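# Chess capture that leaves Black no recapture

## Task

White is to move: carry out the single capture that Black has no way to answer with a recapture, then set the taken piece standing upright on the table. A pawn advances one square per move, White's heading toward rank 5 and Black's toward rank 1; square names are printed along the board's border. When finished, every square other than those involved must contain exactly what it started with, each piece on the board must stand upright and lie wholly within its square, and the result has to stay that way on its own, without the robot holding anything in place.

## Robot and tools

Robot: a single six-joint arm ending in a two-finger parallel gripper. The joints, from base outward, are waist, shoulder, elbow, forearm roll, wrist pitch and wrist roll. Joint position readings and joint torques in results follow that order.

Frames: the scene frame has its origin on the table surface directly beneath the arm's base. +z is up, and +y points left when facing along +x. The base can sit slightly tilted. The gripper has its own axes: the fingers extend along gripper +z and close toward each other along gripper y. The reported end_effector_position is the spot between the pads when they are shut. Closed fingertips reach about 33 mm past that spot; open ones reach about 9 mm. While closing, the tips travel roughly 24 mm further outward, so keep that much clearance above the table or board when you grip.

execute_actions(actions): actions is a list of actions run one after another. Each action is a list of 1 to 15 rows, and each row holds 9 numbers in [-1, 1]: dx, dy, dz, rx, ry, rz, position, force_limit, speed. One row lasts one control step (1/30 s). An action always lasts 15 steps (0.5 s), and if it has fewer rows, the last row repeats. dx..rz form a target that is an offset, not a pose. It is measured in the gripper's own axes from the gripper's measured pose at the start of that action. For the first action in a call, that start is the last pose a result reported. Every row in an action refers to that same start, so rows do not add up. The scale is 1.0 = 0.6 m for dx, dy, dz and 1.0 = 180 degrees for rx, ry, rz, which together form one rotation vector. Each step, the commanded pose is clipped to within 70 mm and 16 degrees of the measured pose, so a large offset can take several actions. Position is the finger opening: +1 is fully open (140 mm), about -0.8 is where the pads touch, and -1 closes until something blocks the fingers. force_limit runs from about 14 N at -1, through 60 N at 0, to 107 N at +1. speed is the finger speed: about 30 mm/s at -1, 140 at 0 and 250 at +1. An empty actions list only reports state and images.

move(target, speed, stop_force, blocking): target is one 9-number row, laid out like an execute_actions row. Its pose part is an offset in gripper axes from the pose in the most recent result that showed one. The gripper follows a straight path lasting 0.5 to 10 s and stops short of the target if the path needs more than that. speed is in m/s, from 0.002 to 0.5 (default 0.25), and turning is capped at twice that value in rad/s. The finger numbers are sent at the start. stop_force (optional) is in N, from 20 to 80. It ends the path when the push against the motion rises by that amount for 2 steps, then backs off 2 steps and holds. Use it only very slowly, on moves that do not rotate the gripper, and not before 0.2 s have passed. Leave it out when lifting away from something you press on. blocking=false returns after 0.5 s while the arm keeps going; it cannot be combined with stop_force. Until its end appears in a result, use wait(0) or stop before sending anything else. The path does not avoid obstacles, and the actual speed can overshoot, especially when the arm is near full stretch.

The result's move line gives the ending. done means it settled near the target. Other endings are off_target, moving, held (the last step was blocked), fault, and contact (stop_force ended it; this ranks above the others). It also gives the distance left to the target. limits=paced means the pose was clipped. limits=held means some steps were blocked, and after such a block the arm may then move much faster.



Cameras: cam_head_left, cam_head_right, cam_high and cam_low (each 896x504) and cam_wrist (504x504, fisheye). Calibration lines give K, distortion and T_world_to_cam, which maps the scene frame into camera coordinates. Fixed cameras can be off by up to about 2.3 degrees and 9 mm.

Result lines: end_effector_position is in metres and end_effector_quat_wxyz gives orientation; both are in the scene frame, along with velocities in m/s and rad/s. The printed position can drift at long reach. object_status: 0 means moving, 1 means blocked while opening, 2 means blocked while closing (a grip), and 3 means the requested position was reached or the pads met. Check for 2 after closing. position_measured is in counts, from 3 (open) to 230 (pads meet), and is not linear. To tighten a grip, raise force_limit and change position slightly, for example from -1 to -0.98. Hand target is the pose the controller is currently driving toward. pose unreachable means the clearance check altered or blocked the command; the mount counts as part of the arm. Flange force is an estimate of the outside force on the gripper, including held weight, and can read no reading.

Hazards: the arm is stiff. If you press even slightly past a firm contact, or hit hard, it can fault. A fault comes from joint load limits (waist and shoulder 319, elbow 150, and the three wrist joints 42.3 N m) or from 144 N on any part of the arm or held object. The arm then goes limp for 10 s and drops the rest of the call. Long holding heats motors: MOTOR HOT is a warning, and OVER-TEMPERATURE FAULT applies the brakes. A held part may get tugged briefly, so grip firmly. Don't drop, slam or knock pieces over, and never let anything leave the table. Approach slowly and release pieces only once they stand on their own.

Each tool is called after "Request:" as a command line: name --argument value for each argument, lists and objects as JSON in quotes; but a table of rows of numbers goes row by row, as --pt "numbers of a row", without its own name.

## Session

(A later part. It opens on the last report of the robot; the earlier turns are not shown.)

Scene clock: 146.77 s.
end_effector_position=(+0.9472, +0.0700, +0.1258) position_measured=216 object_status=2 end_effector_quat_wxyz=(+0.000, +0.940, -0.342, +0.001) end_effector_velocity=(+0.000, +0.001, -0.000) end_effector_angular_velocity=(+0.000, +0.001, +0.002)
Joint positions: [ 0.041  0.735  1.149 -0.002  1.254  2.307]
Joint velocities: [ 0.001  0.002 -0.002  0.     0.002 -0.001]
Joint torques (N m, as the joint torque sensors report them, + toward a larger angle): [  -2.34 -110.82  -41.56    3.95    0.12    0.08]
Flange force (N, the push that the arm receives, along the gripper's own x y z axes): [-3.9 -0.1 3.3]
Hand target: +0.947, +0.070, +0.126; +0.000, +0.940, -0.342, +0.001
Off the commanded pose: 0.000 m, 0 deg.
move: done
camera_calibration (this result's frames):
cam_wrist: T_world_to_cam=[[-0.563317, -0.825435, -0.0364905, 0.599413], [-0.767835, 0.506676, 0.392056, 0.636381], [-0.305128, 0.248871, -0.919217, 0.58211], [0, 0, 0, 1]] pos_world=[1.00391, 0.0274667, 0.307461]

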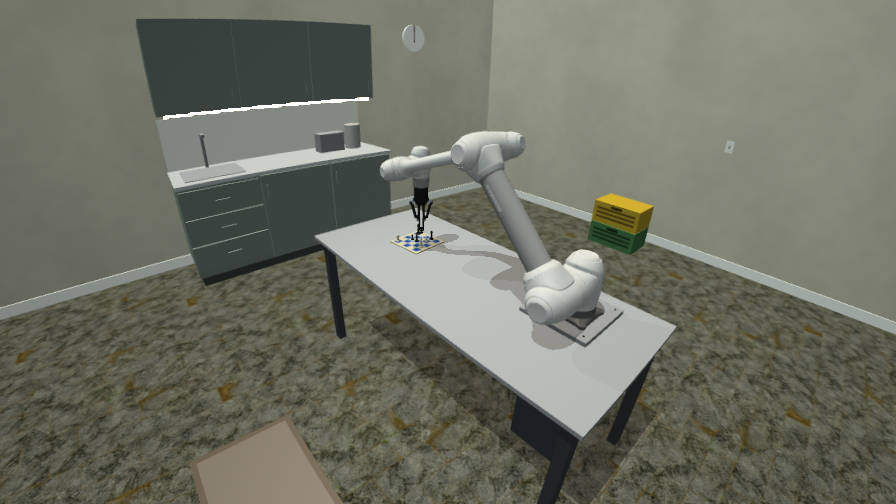

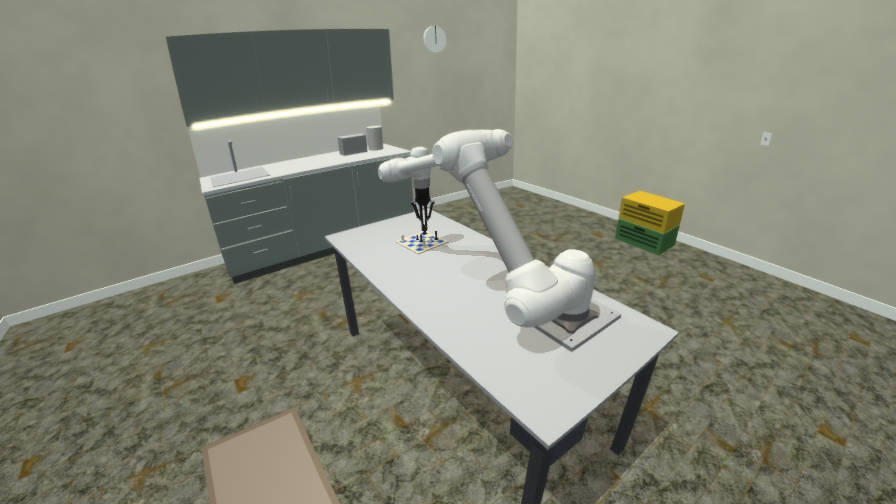

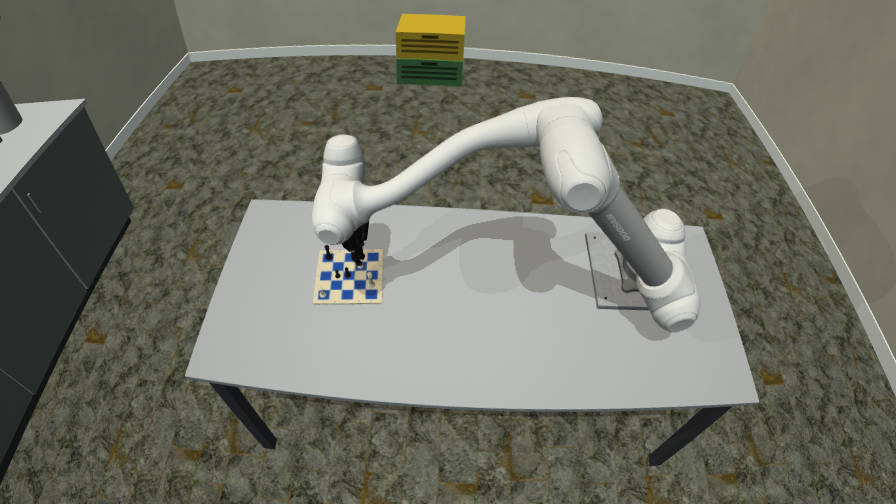

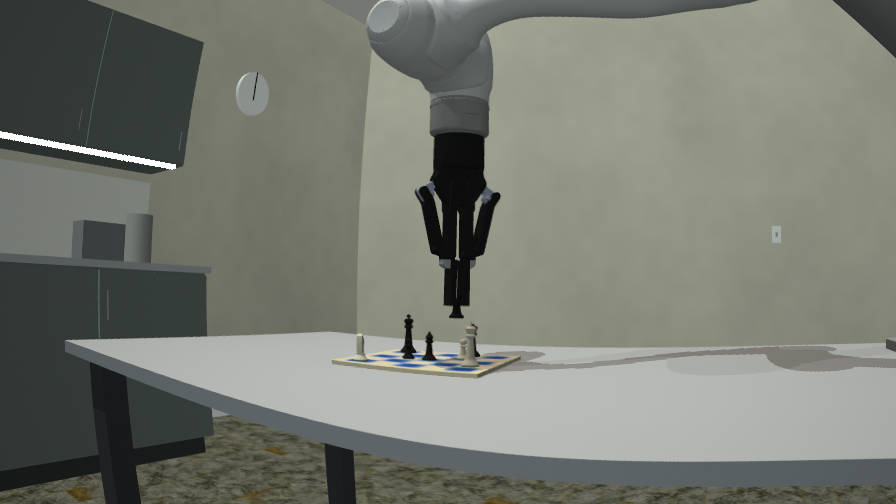

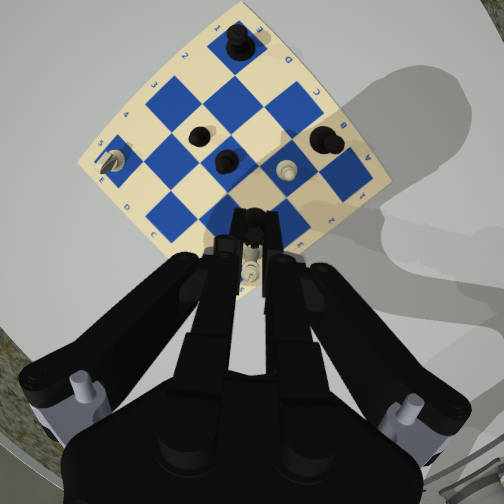

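Request:
move --target '[-0.1195, 0.1874, 0.1, 0, 0, 0, -1, 0.2, -0.3]' --speed 0.2

Request:
zoom_image --camera "cam_low" --region '[480, 280, 600, 400]'

Scene clock: 156.47 s.
end_effector_position=(+0.8203, +0.0295, +0.0657) position_measured=216 object_status=2 end_effector_quat_wxyz=(+0.000, +0.940, -0.342, +0.001) end_effector_velocity=(-0.001, -0.000, -0.001) end_effector_angular_velocity=(+0.000, +0.000, +0.000)
Joint positions: [-0.002  0.582  1.535 -0.002  1.021  2.264]
Joint velocities: [-0.    -0.001  0.002  0.    -0.001 -0.   ]
Joint torques (N m, as the joint torque sensors report them, + toward a larger angle): [ -3.35 -94.77 -35.99   3.6   -0.18   0.42]
Flange force (N, the push that the arm receives, along the gripper's own x y z axes): [-1.0 -4.4 1.6]
Hand target: +0.820, +0.030, +0.066; +0.000, +0.940, -0.342, +0.001
Off the commanded pose: 0.000 m, 0 deg.
move: done
camera_calibration (this result's frames):
cam_wrist: T_world_to_cam=[[-0.563279, -0.825475, -0.0361577, 0.492213], [-0.76787, 0.506809, 0.391817, 0.583058], [-0.30511, 0.248467, -0.919332, 0.498207], [0, 0, 0, 1]] pos_world=[0.876974, -0.0129774, 0.247363]

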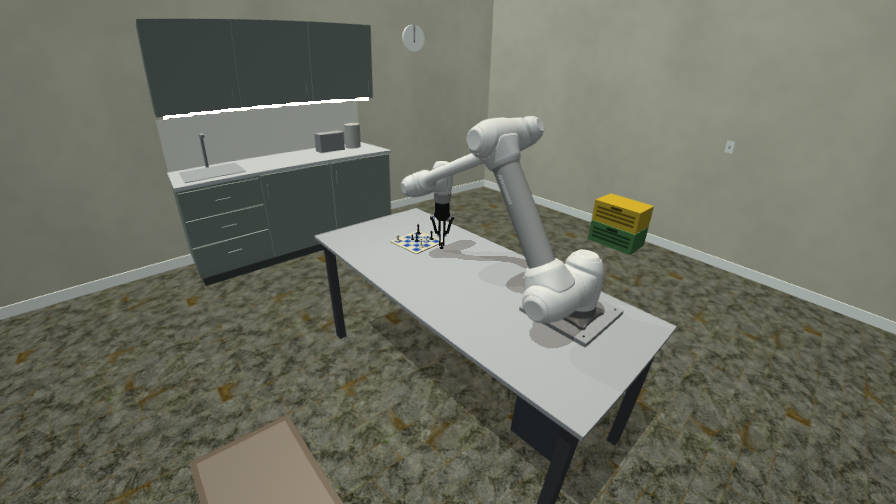

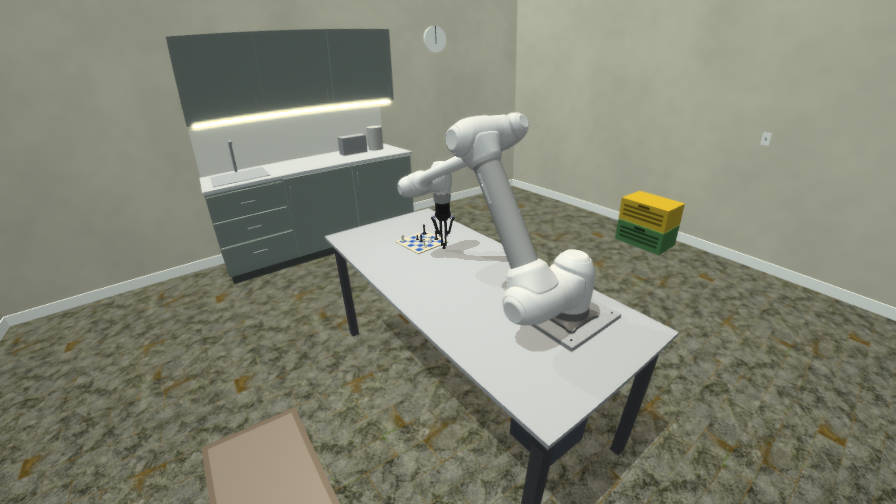

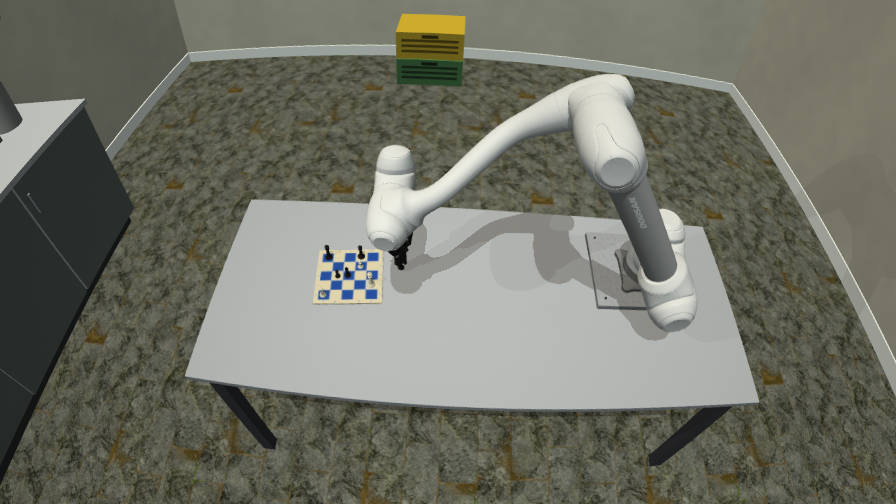

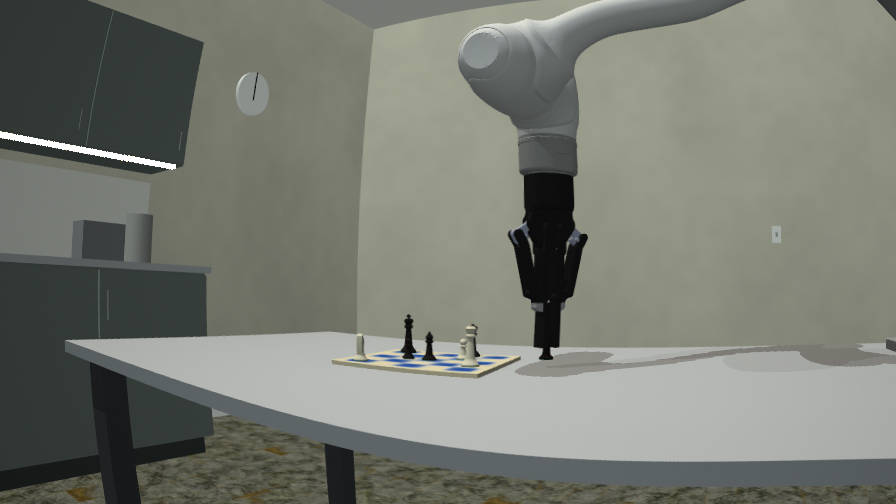

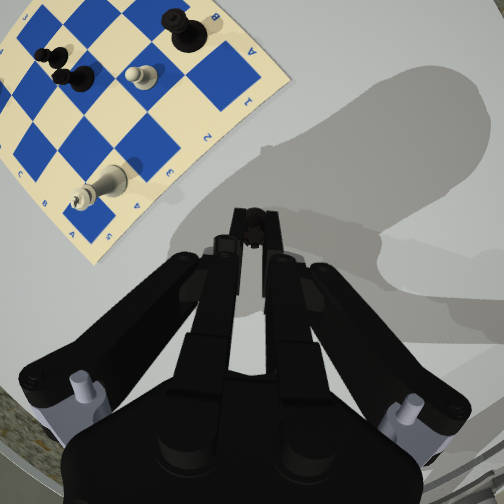

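Region (480, 280, 600, 400) of cam_low's 896x504 image, scaled by 4.200, with more detail than that image has.

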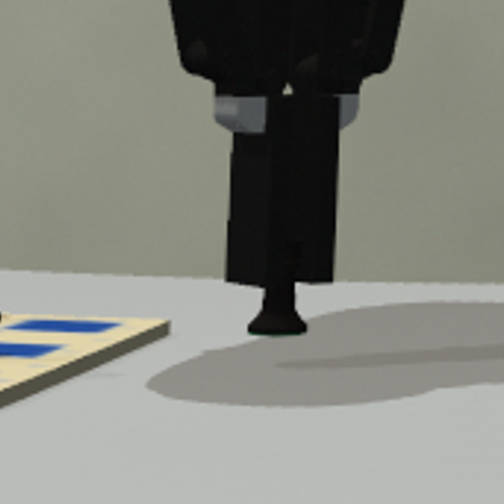

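Request:
move --target '[0, 0, 0.0155, 0, 0, 0, -1, 0.2, -0.3]' --speed 0.03

Request:
move --target '[0, 0, 0.008, 0, 0, 0, -1, 0.2, -0.3]' --speed 0.004 --stop_force 20

Request:
zoom_image --camera "cam_low" --region '[480, 280, 600, 400]'

Scene clock: 163.67 s.
end_effector_position=(+0.8203, +0.0295, +0.0565) position_measured=216 object_status=2 end_effector_quat_wxyz=(+0.000, +0.940, -0.342, +0.001) end_effector_velocity=(+0.001, -0.001, +0.001) end_effector_angular_velocity=(-0.001, -0.003, -0.000)
Joint positions: [-0.002  0.59   1.54  -0.002  1.007  2.264]
Joint velocities: [-0.001 -0.001 -0.001 -0.001 -0.001  0.   ]
Joint torques (N m, as the joint torque sensors report them, + toward a larger angle): [ -2.37 -93.47 -37.02   3.48   0.16   0.26]
Flange force (N, the push that the arm receives, along the gripper's own x y z axes): [-4.7 0.4 1.0]
Hand target: +0.820, +0.029, +0.056; +0.000, +0.940, -0.342, +0.001
Off the commanded pose: 0.000 m, 0 deg.
move: done
camera_calibration (this result's frames):
cam_wrist: T_world_to_cam=[[-0.563297, -0.82546, -0.0362267, 0.491912], [-0.767866, 0.506798, 0.391838, 0.586689], [-0.305087, 0.248539, -0.919321, 0.489691], [0, 0, 0, 1]] pos_world=[0.876989, -0.0129867, 0.238116]

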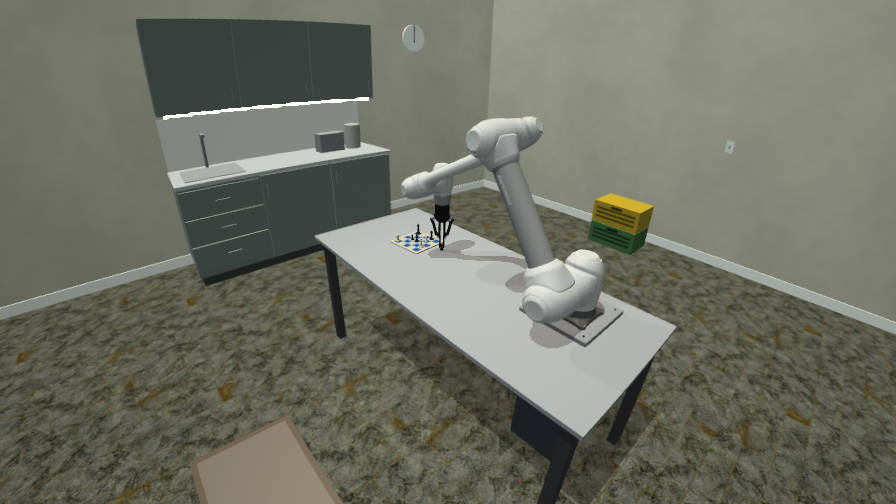

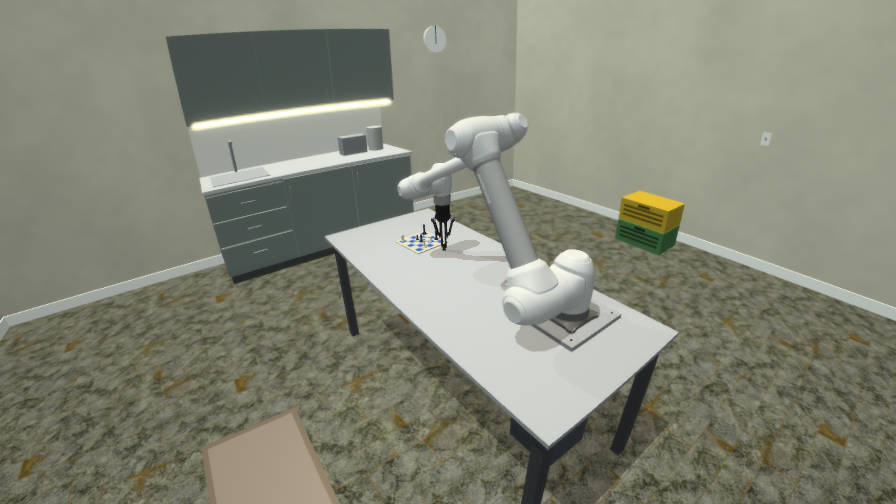

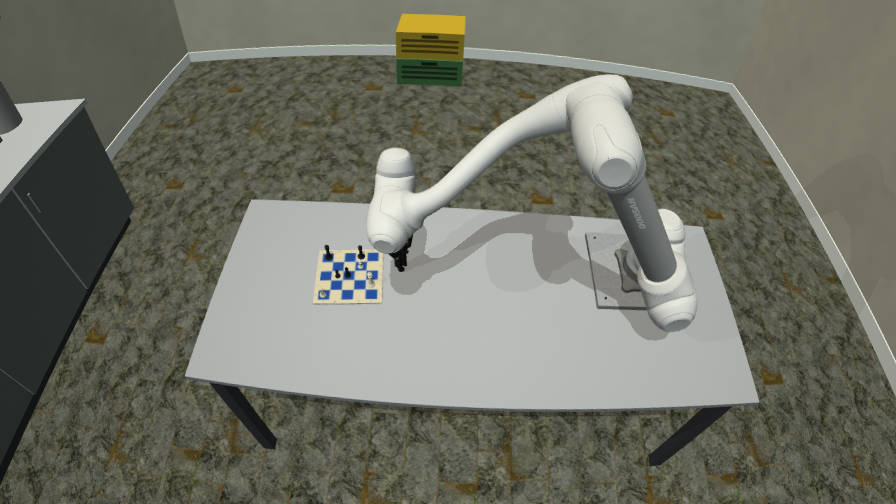

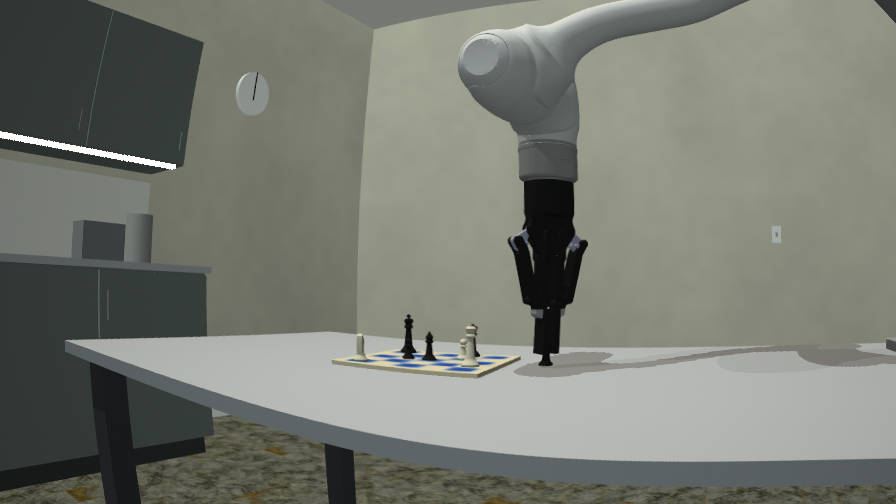

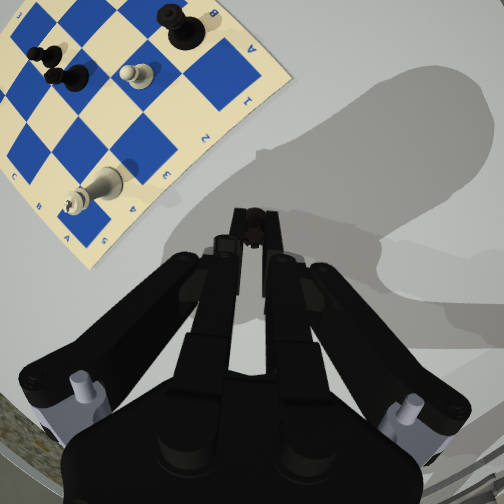

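Scene clock: 165.00 s.
end_effector_position=(+0.8204, +0.0295, +0.0526) position_measured=216 object_status=2 end_effector_quat_wxyz=(+0.000, +0.940, -0.342, +0.001) end_effector_velocity=(+0.000, +0.001, +0.002) end_effector_angular_velocity=(+0.000, -0.003, -0.000)
Joint positions: [-0.002  0.593  1.543 -0.002  1.001  2.264]
Joint velocities: [ 0.001 -0.003  0.     0.    -0.     0.001]
Joint torques (N m, as the joint torque sensors report them, + toward a larger angle): [ -2.27 -73.04 -25.72   3.82  -1.39   0.34]
Flange force (N, the push that the arm receives, along the gripper's own x y z axes): [-4.9 0.8 -26.2]
Hand target: +0.820, +0.029, +0.053; +0.000, +0.940, -0.342, +0.001
Off the commanded pose: 0.001 m, 0 deg.
move: contact
camera_calibration (this result's frames):
cam_wrist: T_world_to_cam=[[-0.56327, -0.825468, -0.0364685, 0.491828], [-0.768055, 0.506799, 0.391467, 0.58849], [-0.304661, 0.248511, -0.919469, 0.485869], [0, 0, 0, 1]] pos_world=[0.87705, -0.0130026, 0.234304]

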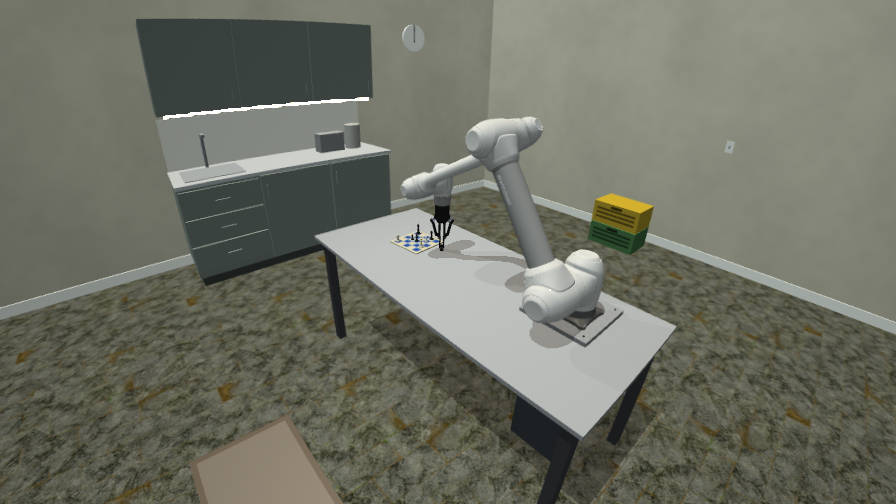

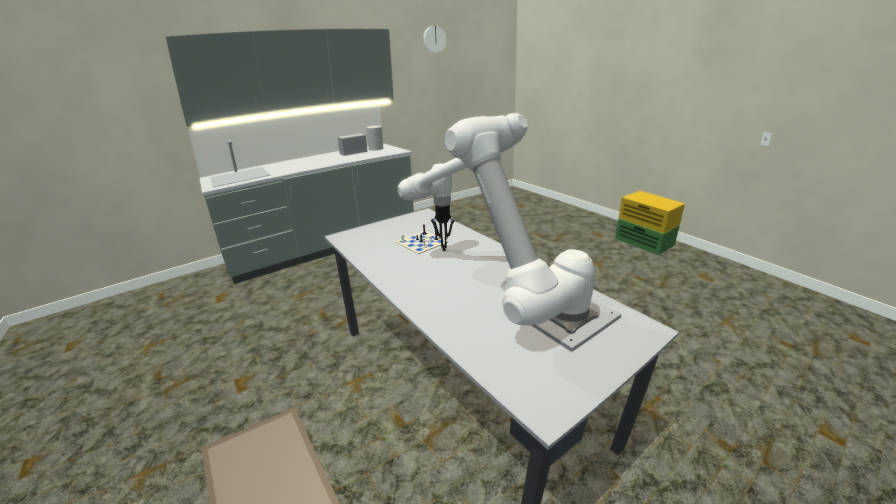

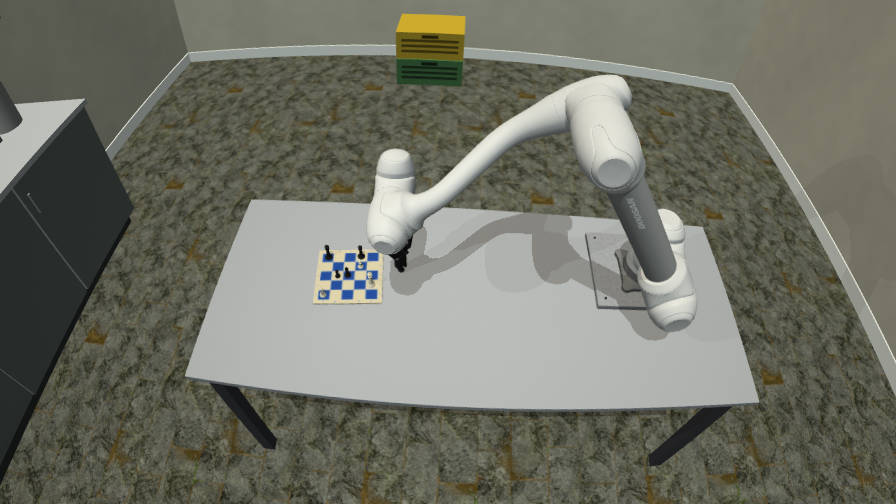

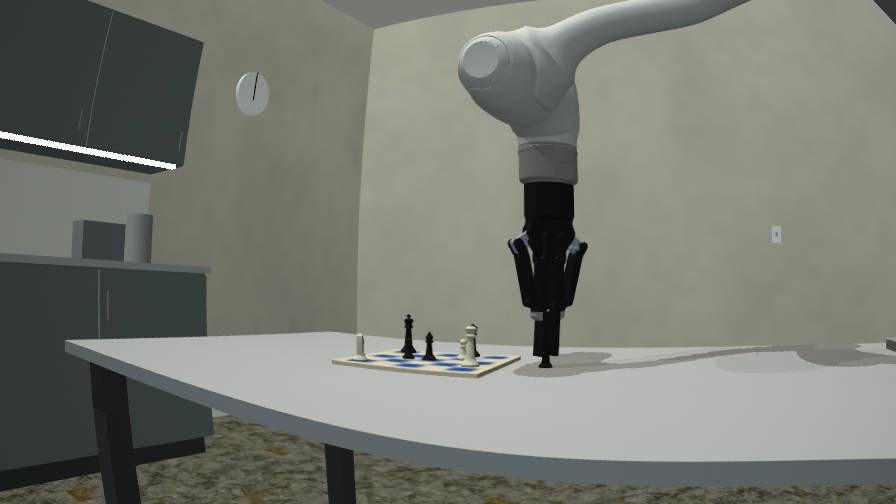

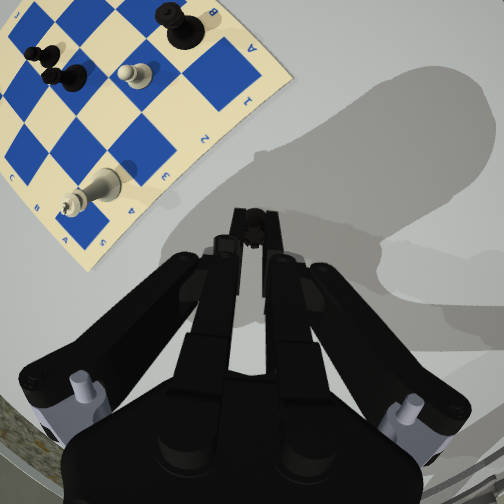

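Region (480, 280, 600, 400) of cam_low's 896x504 image, scaled by 4.200, with more detail than that image has.

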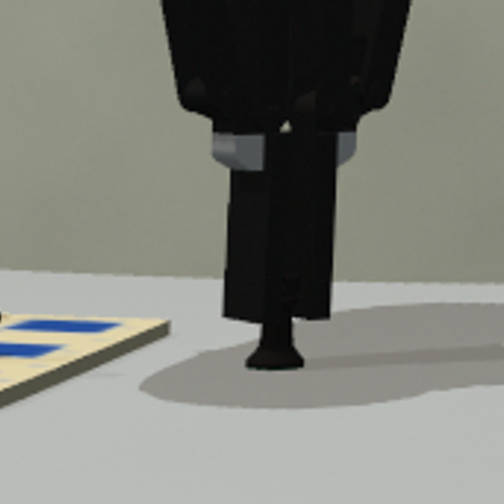

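Request:
execute_actions --actions '[[[0,0,-0.0012,0,0,0,-1,0.2,-0.3],[0,0,-0.0012,0,0,0,-1,0.2,-0.3],[0,0,-0.0012,0,0,0,-1,0.2,-0.3],[0,0,-0.0012,0,0,0,-0.4,0.2,-0.3]]]'

Request:
move --target '[0, 0, -0.105, 0, 0, 0, -0.4, 0.2, -0.3]' --speed 0.15

Scene clock: 180.50 s.
end_effector_position=(+0.8204, +0.0295, +0.0533) position_measured=179 object_status=0 end_effector_quat_wxyz=(+0.000, +0.940, -0.342, +0.001) end_effector_velocity=(+0.001, -0.000, -0.001) end_effector_angular_velocity=(+0.000, +0.001, -0.001)
Joint positions: [-0.002  0.593  1.542 -0.002  1.002  2.264]
Joint velocities: [-0.     0.003 -0.002  0.     0.001  0.001]
Joint torques (N m, as the joint torque sensors report them, + toward a larger angle): [ -3.34 -93.5  -36.38   3.58   0.13   0.18]
Flange force (N, the push that the arm receives, along the gripper's own x y z axes): [-3.9 -1.6 1.9]
Hand target: +0.820, +0.029, +0.053; +0.000, +0.940, -0.342, +0.001
Off the commanded pose: 0.000 m, 0 deg.
camera_calibration (this result's frames):
cam_wrist: T_world_to_cam=[[-0.563276, -0.825466, -0.0364148, 0.491836], [-0.768017, 0.506801, 0.391539, 0.588179], [-0.304747, 0.248512, -0.919441, 0.486528], [0, 0, 0, 1]] pos_world=[0.877039, -0.0130035, 0.234949]

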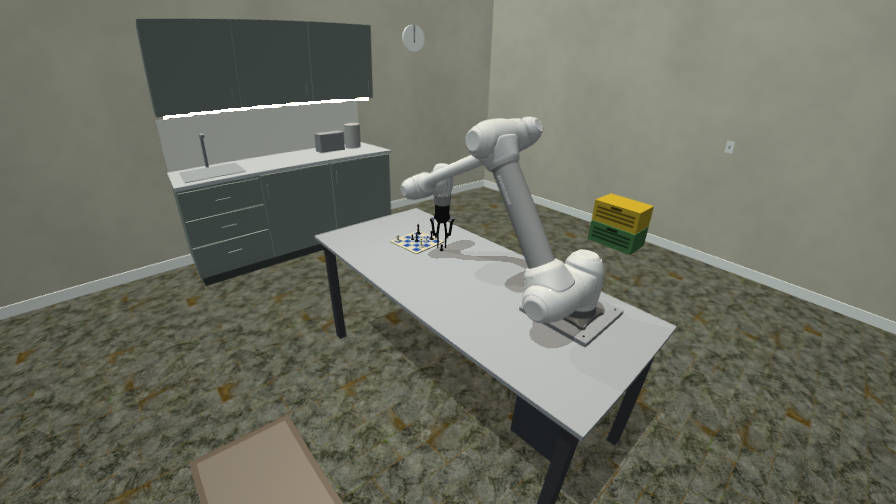

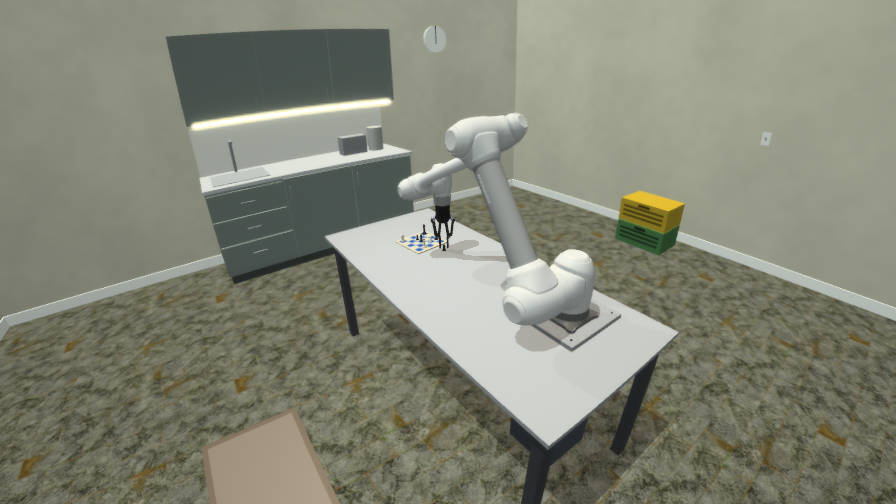

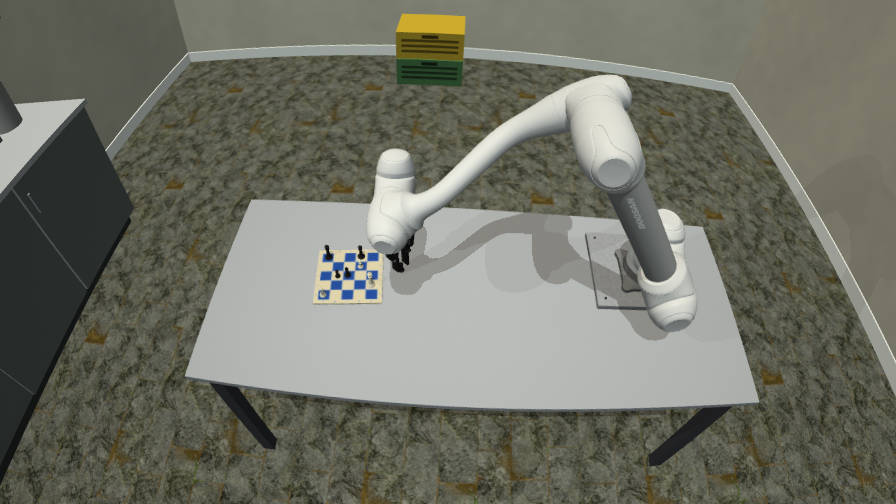

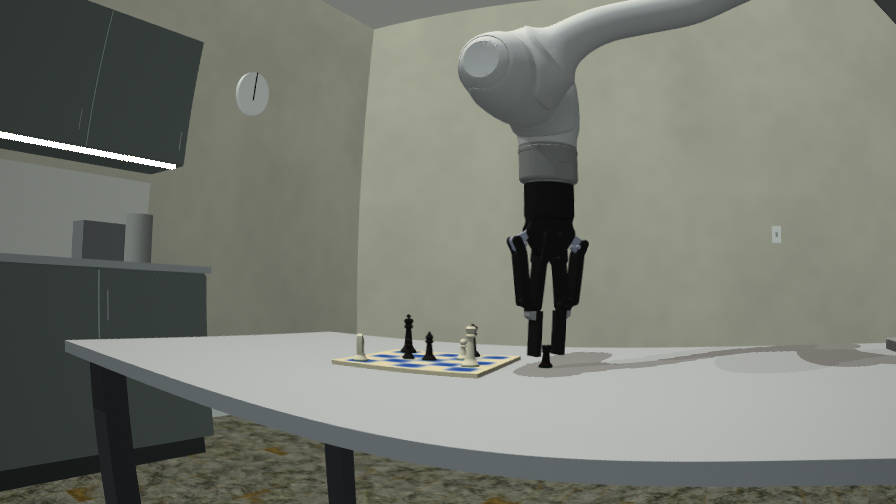

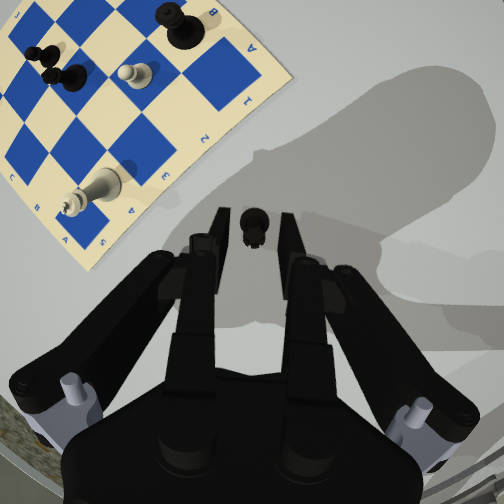

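Scene clock: 181.30 s.
end_effector_position=(+0.8203, +0.0296, +0.1162) position_measured=179 object_status=3 end_effector_quat_wxyz=(+0.000, +0.940, -0.342, +0.001) end_effector_velocity=(-0.001, +0.000, +0.001) end_effector_angular_velocity=(+0.001, -0.000, -0.001)
Joint positions: [-0.002  0.542  1.498 -0.002  1.097  2.264]
Joint velocities: [ 0.    -0.002  0.     0.001  0.001  0.001]
Joint torques (N m, as the joint torque sensors report them, + toward a larger angle): [ -2.41 -92.83 -39.32   3.63   0.     0.47]
Flange force (N, the push that the arm receives, along the gripper's own x y z axes): [-3.5 -0.4 3.3]
Hand target: +0.820, +0.030, +0.116; +0.000, +0.940, -0.342, +0.001
Off the commanded pose: 0.000 m, 0 deg.
move: done
camera_calibration (this result's frames):
cam_wrist: T_world_to_cam=[[-0.563177, -0.825539, -0.0362861, 0.494011], [-0.768051, 0.50675, 0.391539, 0.563427], [-0.304843, 0.248376, -0.919446, 0.544394], [0, 0, 0, 1]] pos_world=[0.876911, -0.0129052, 0.297862]

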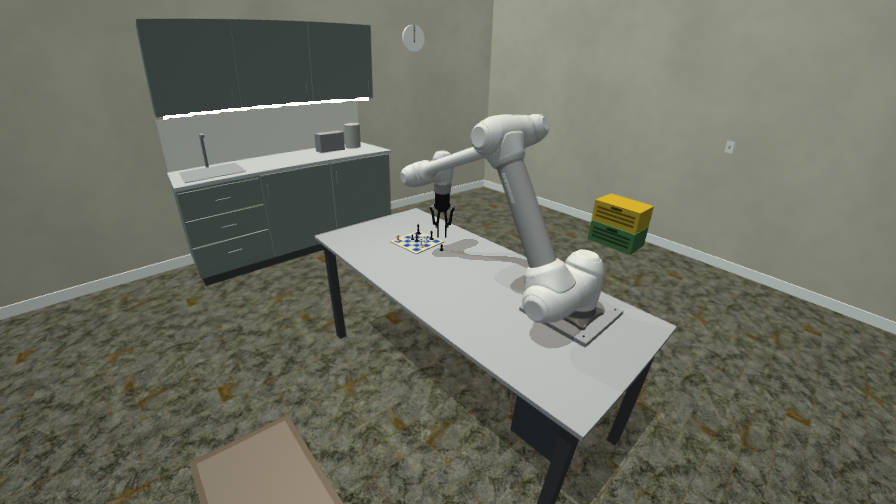

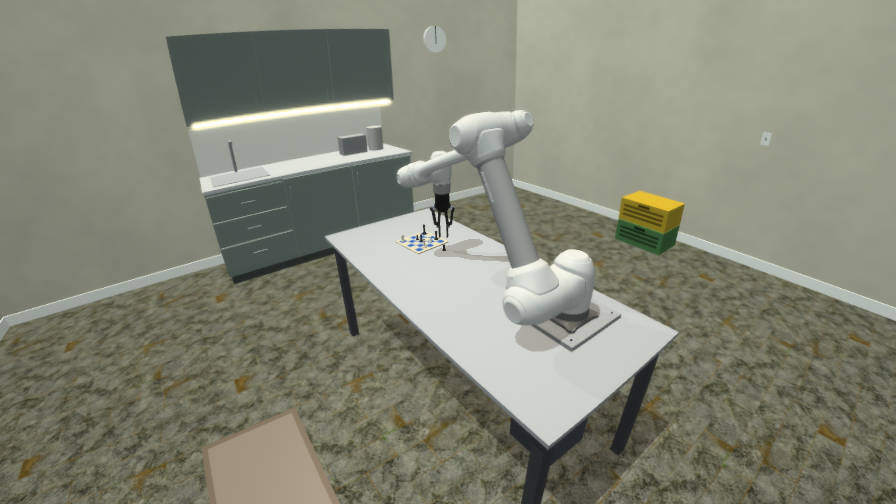

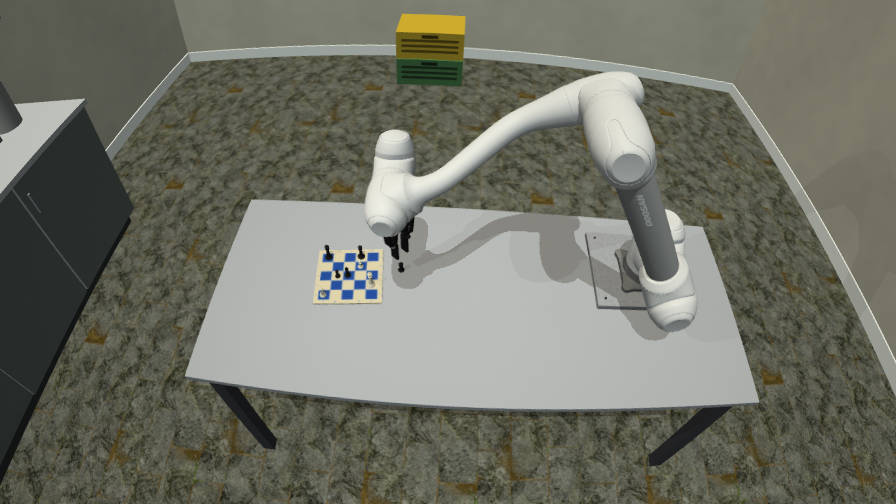

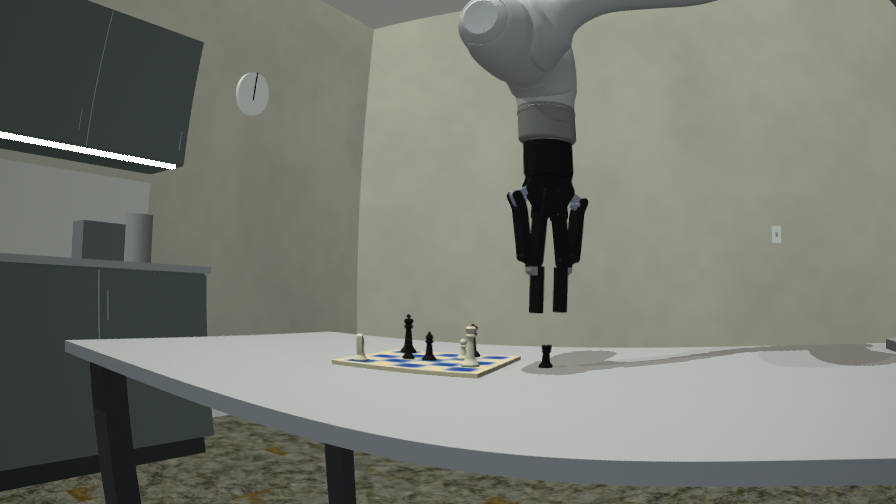

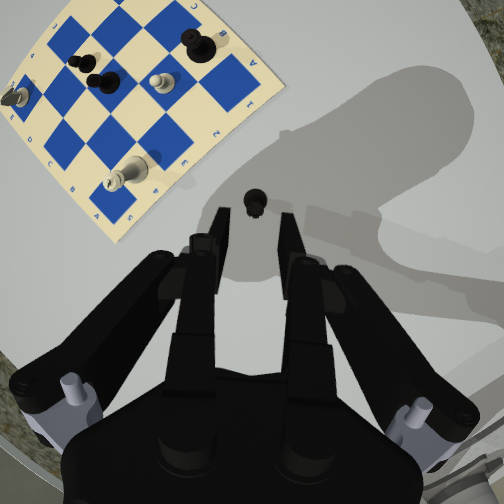

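Request:
move --target '[0.0389, -0.1876, 0, 0, 0, 0, -0.4, 0.2, -0.3]' --speed 0.2

Request:
zoom_image --camera "cam_wrist" --region '[185, 145, 325, 285]'

Request:
zoom_image --camera "cam_low" --region '[410, 270, 520, 380]'

Scene clock: 188.30 s.
end_effector_position=(+0.9103, +0.1010, +0.1163) position_measured=179 object_status=3 end_effector_quat_wxyz=(+0.000, +0.940, -0.342, +0.001) end_effector_velocity=(+0.001, +0.001, +0.001) end_effector_angular_velocity=(-0.001, -0.001, +0.003)
Joint positions: [ 0.077  0.685  1.255 -0.002  1.198  2.343]
Joint velocities: [ 0.001  0.001 -0.004 -0.002  0.002 -0.001]
Joint torques (N m, as the joint torque sensors report them, + toward a larger angle): [  -4.79 -107.09  -41.92    4.17    0.15    0.19]
Flange force (N, the push that the arm receives, along the gripper's own x y z axes): [-7.3 -0.5 4.6]
Hand target: +0.910, +0.101, +0.116; +0.000, +0.940, -0.342, +0.001
Off the commanded pose: 0.000 m, 0 deg.
move: done
camera_calibration (this result's frames):
cam_wrist: T_world_to_cam=[[-0.563173, -0.825534, -0.036463, 0.60369], [-0.768047, 0.506657, 0.391667, 0.596298], [-0.30486, 0.248582, -0.919384, 0.554126], [0, 0, 0, 1]] pos_world=[0.966898, 0.058503, 0.297916]

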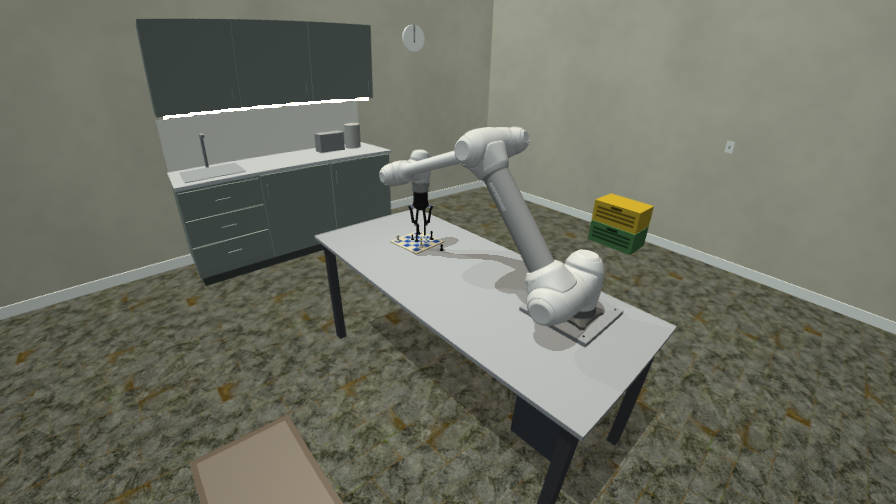

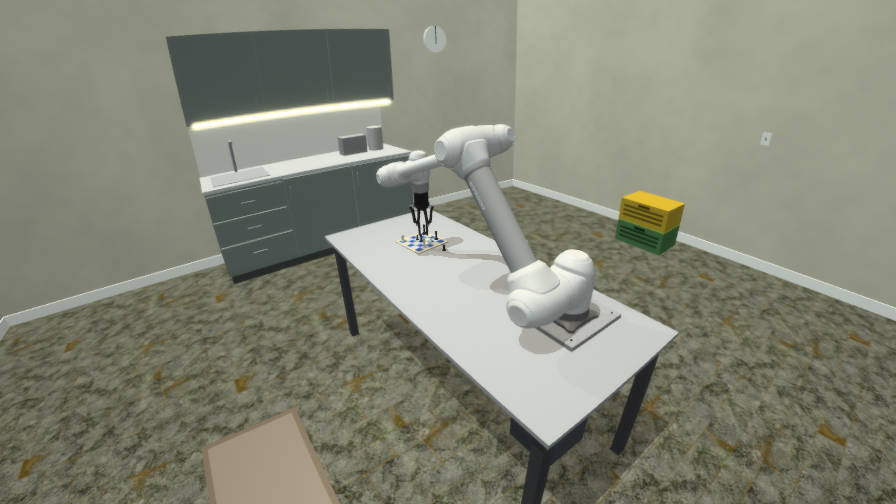

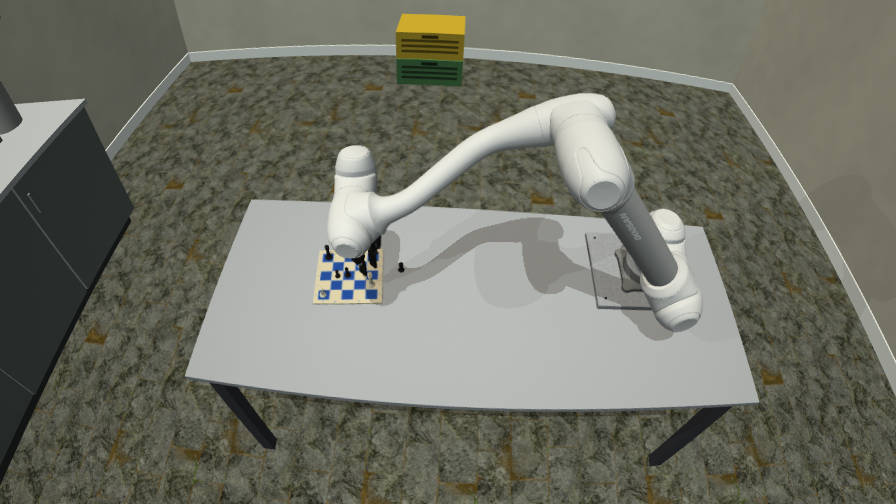

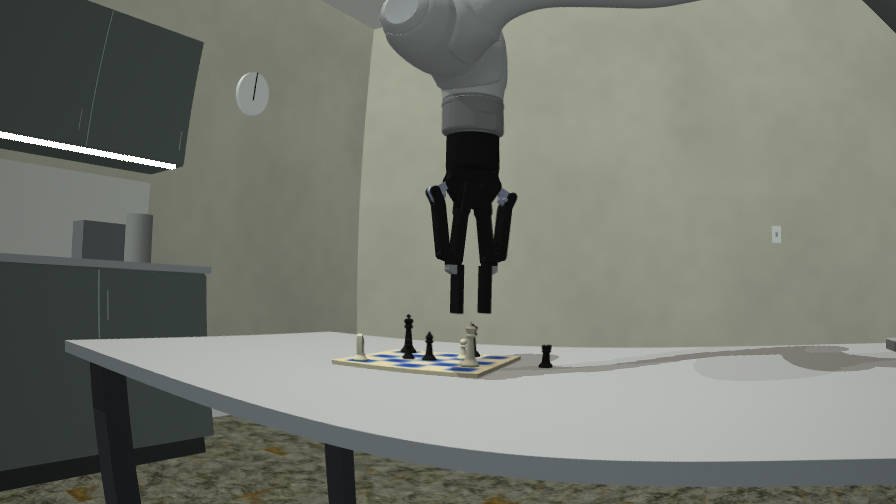

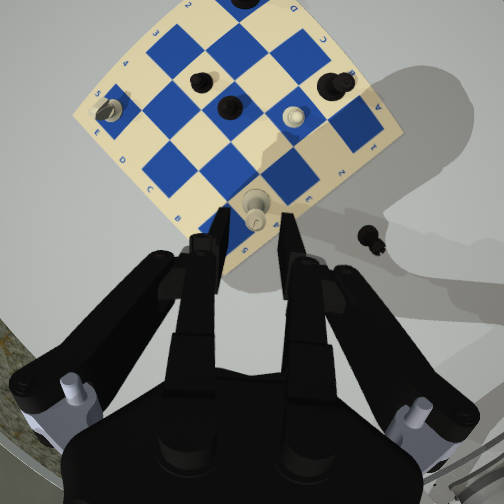

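Region (185, 145, 325, 285) of cam_wrist's 504x504 image, scaled by 3.600, with more detail than that image has.

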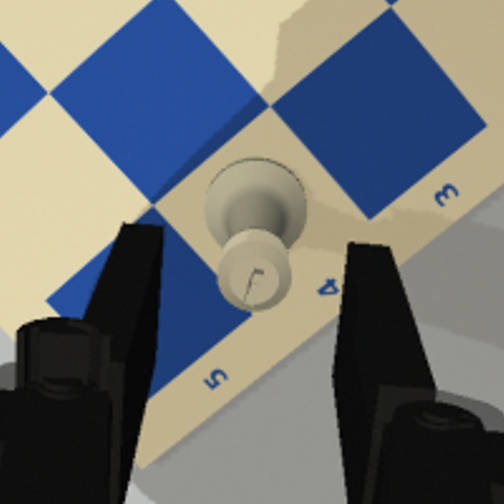

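Region (410, 270, 520, 380) of cam_low's 896x504 image, scaled by 4.582, with more detail than that image has.

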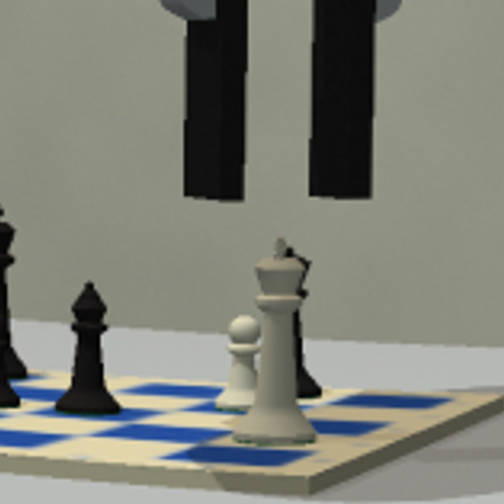

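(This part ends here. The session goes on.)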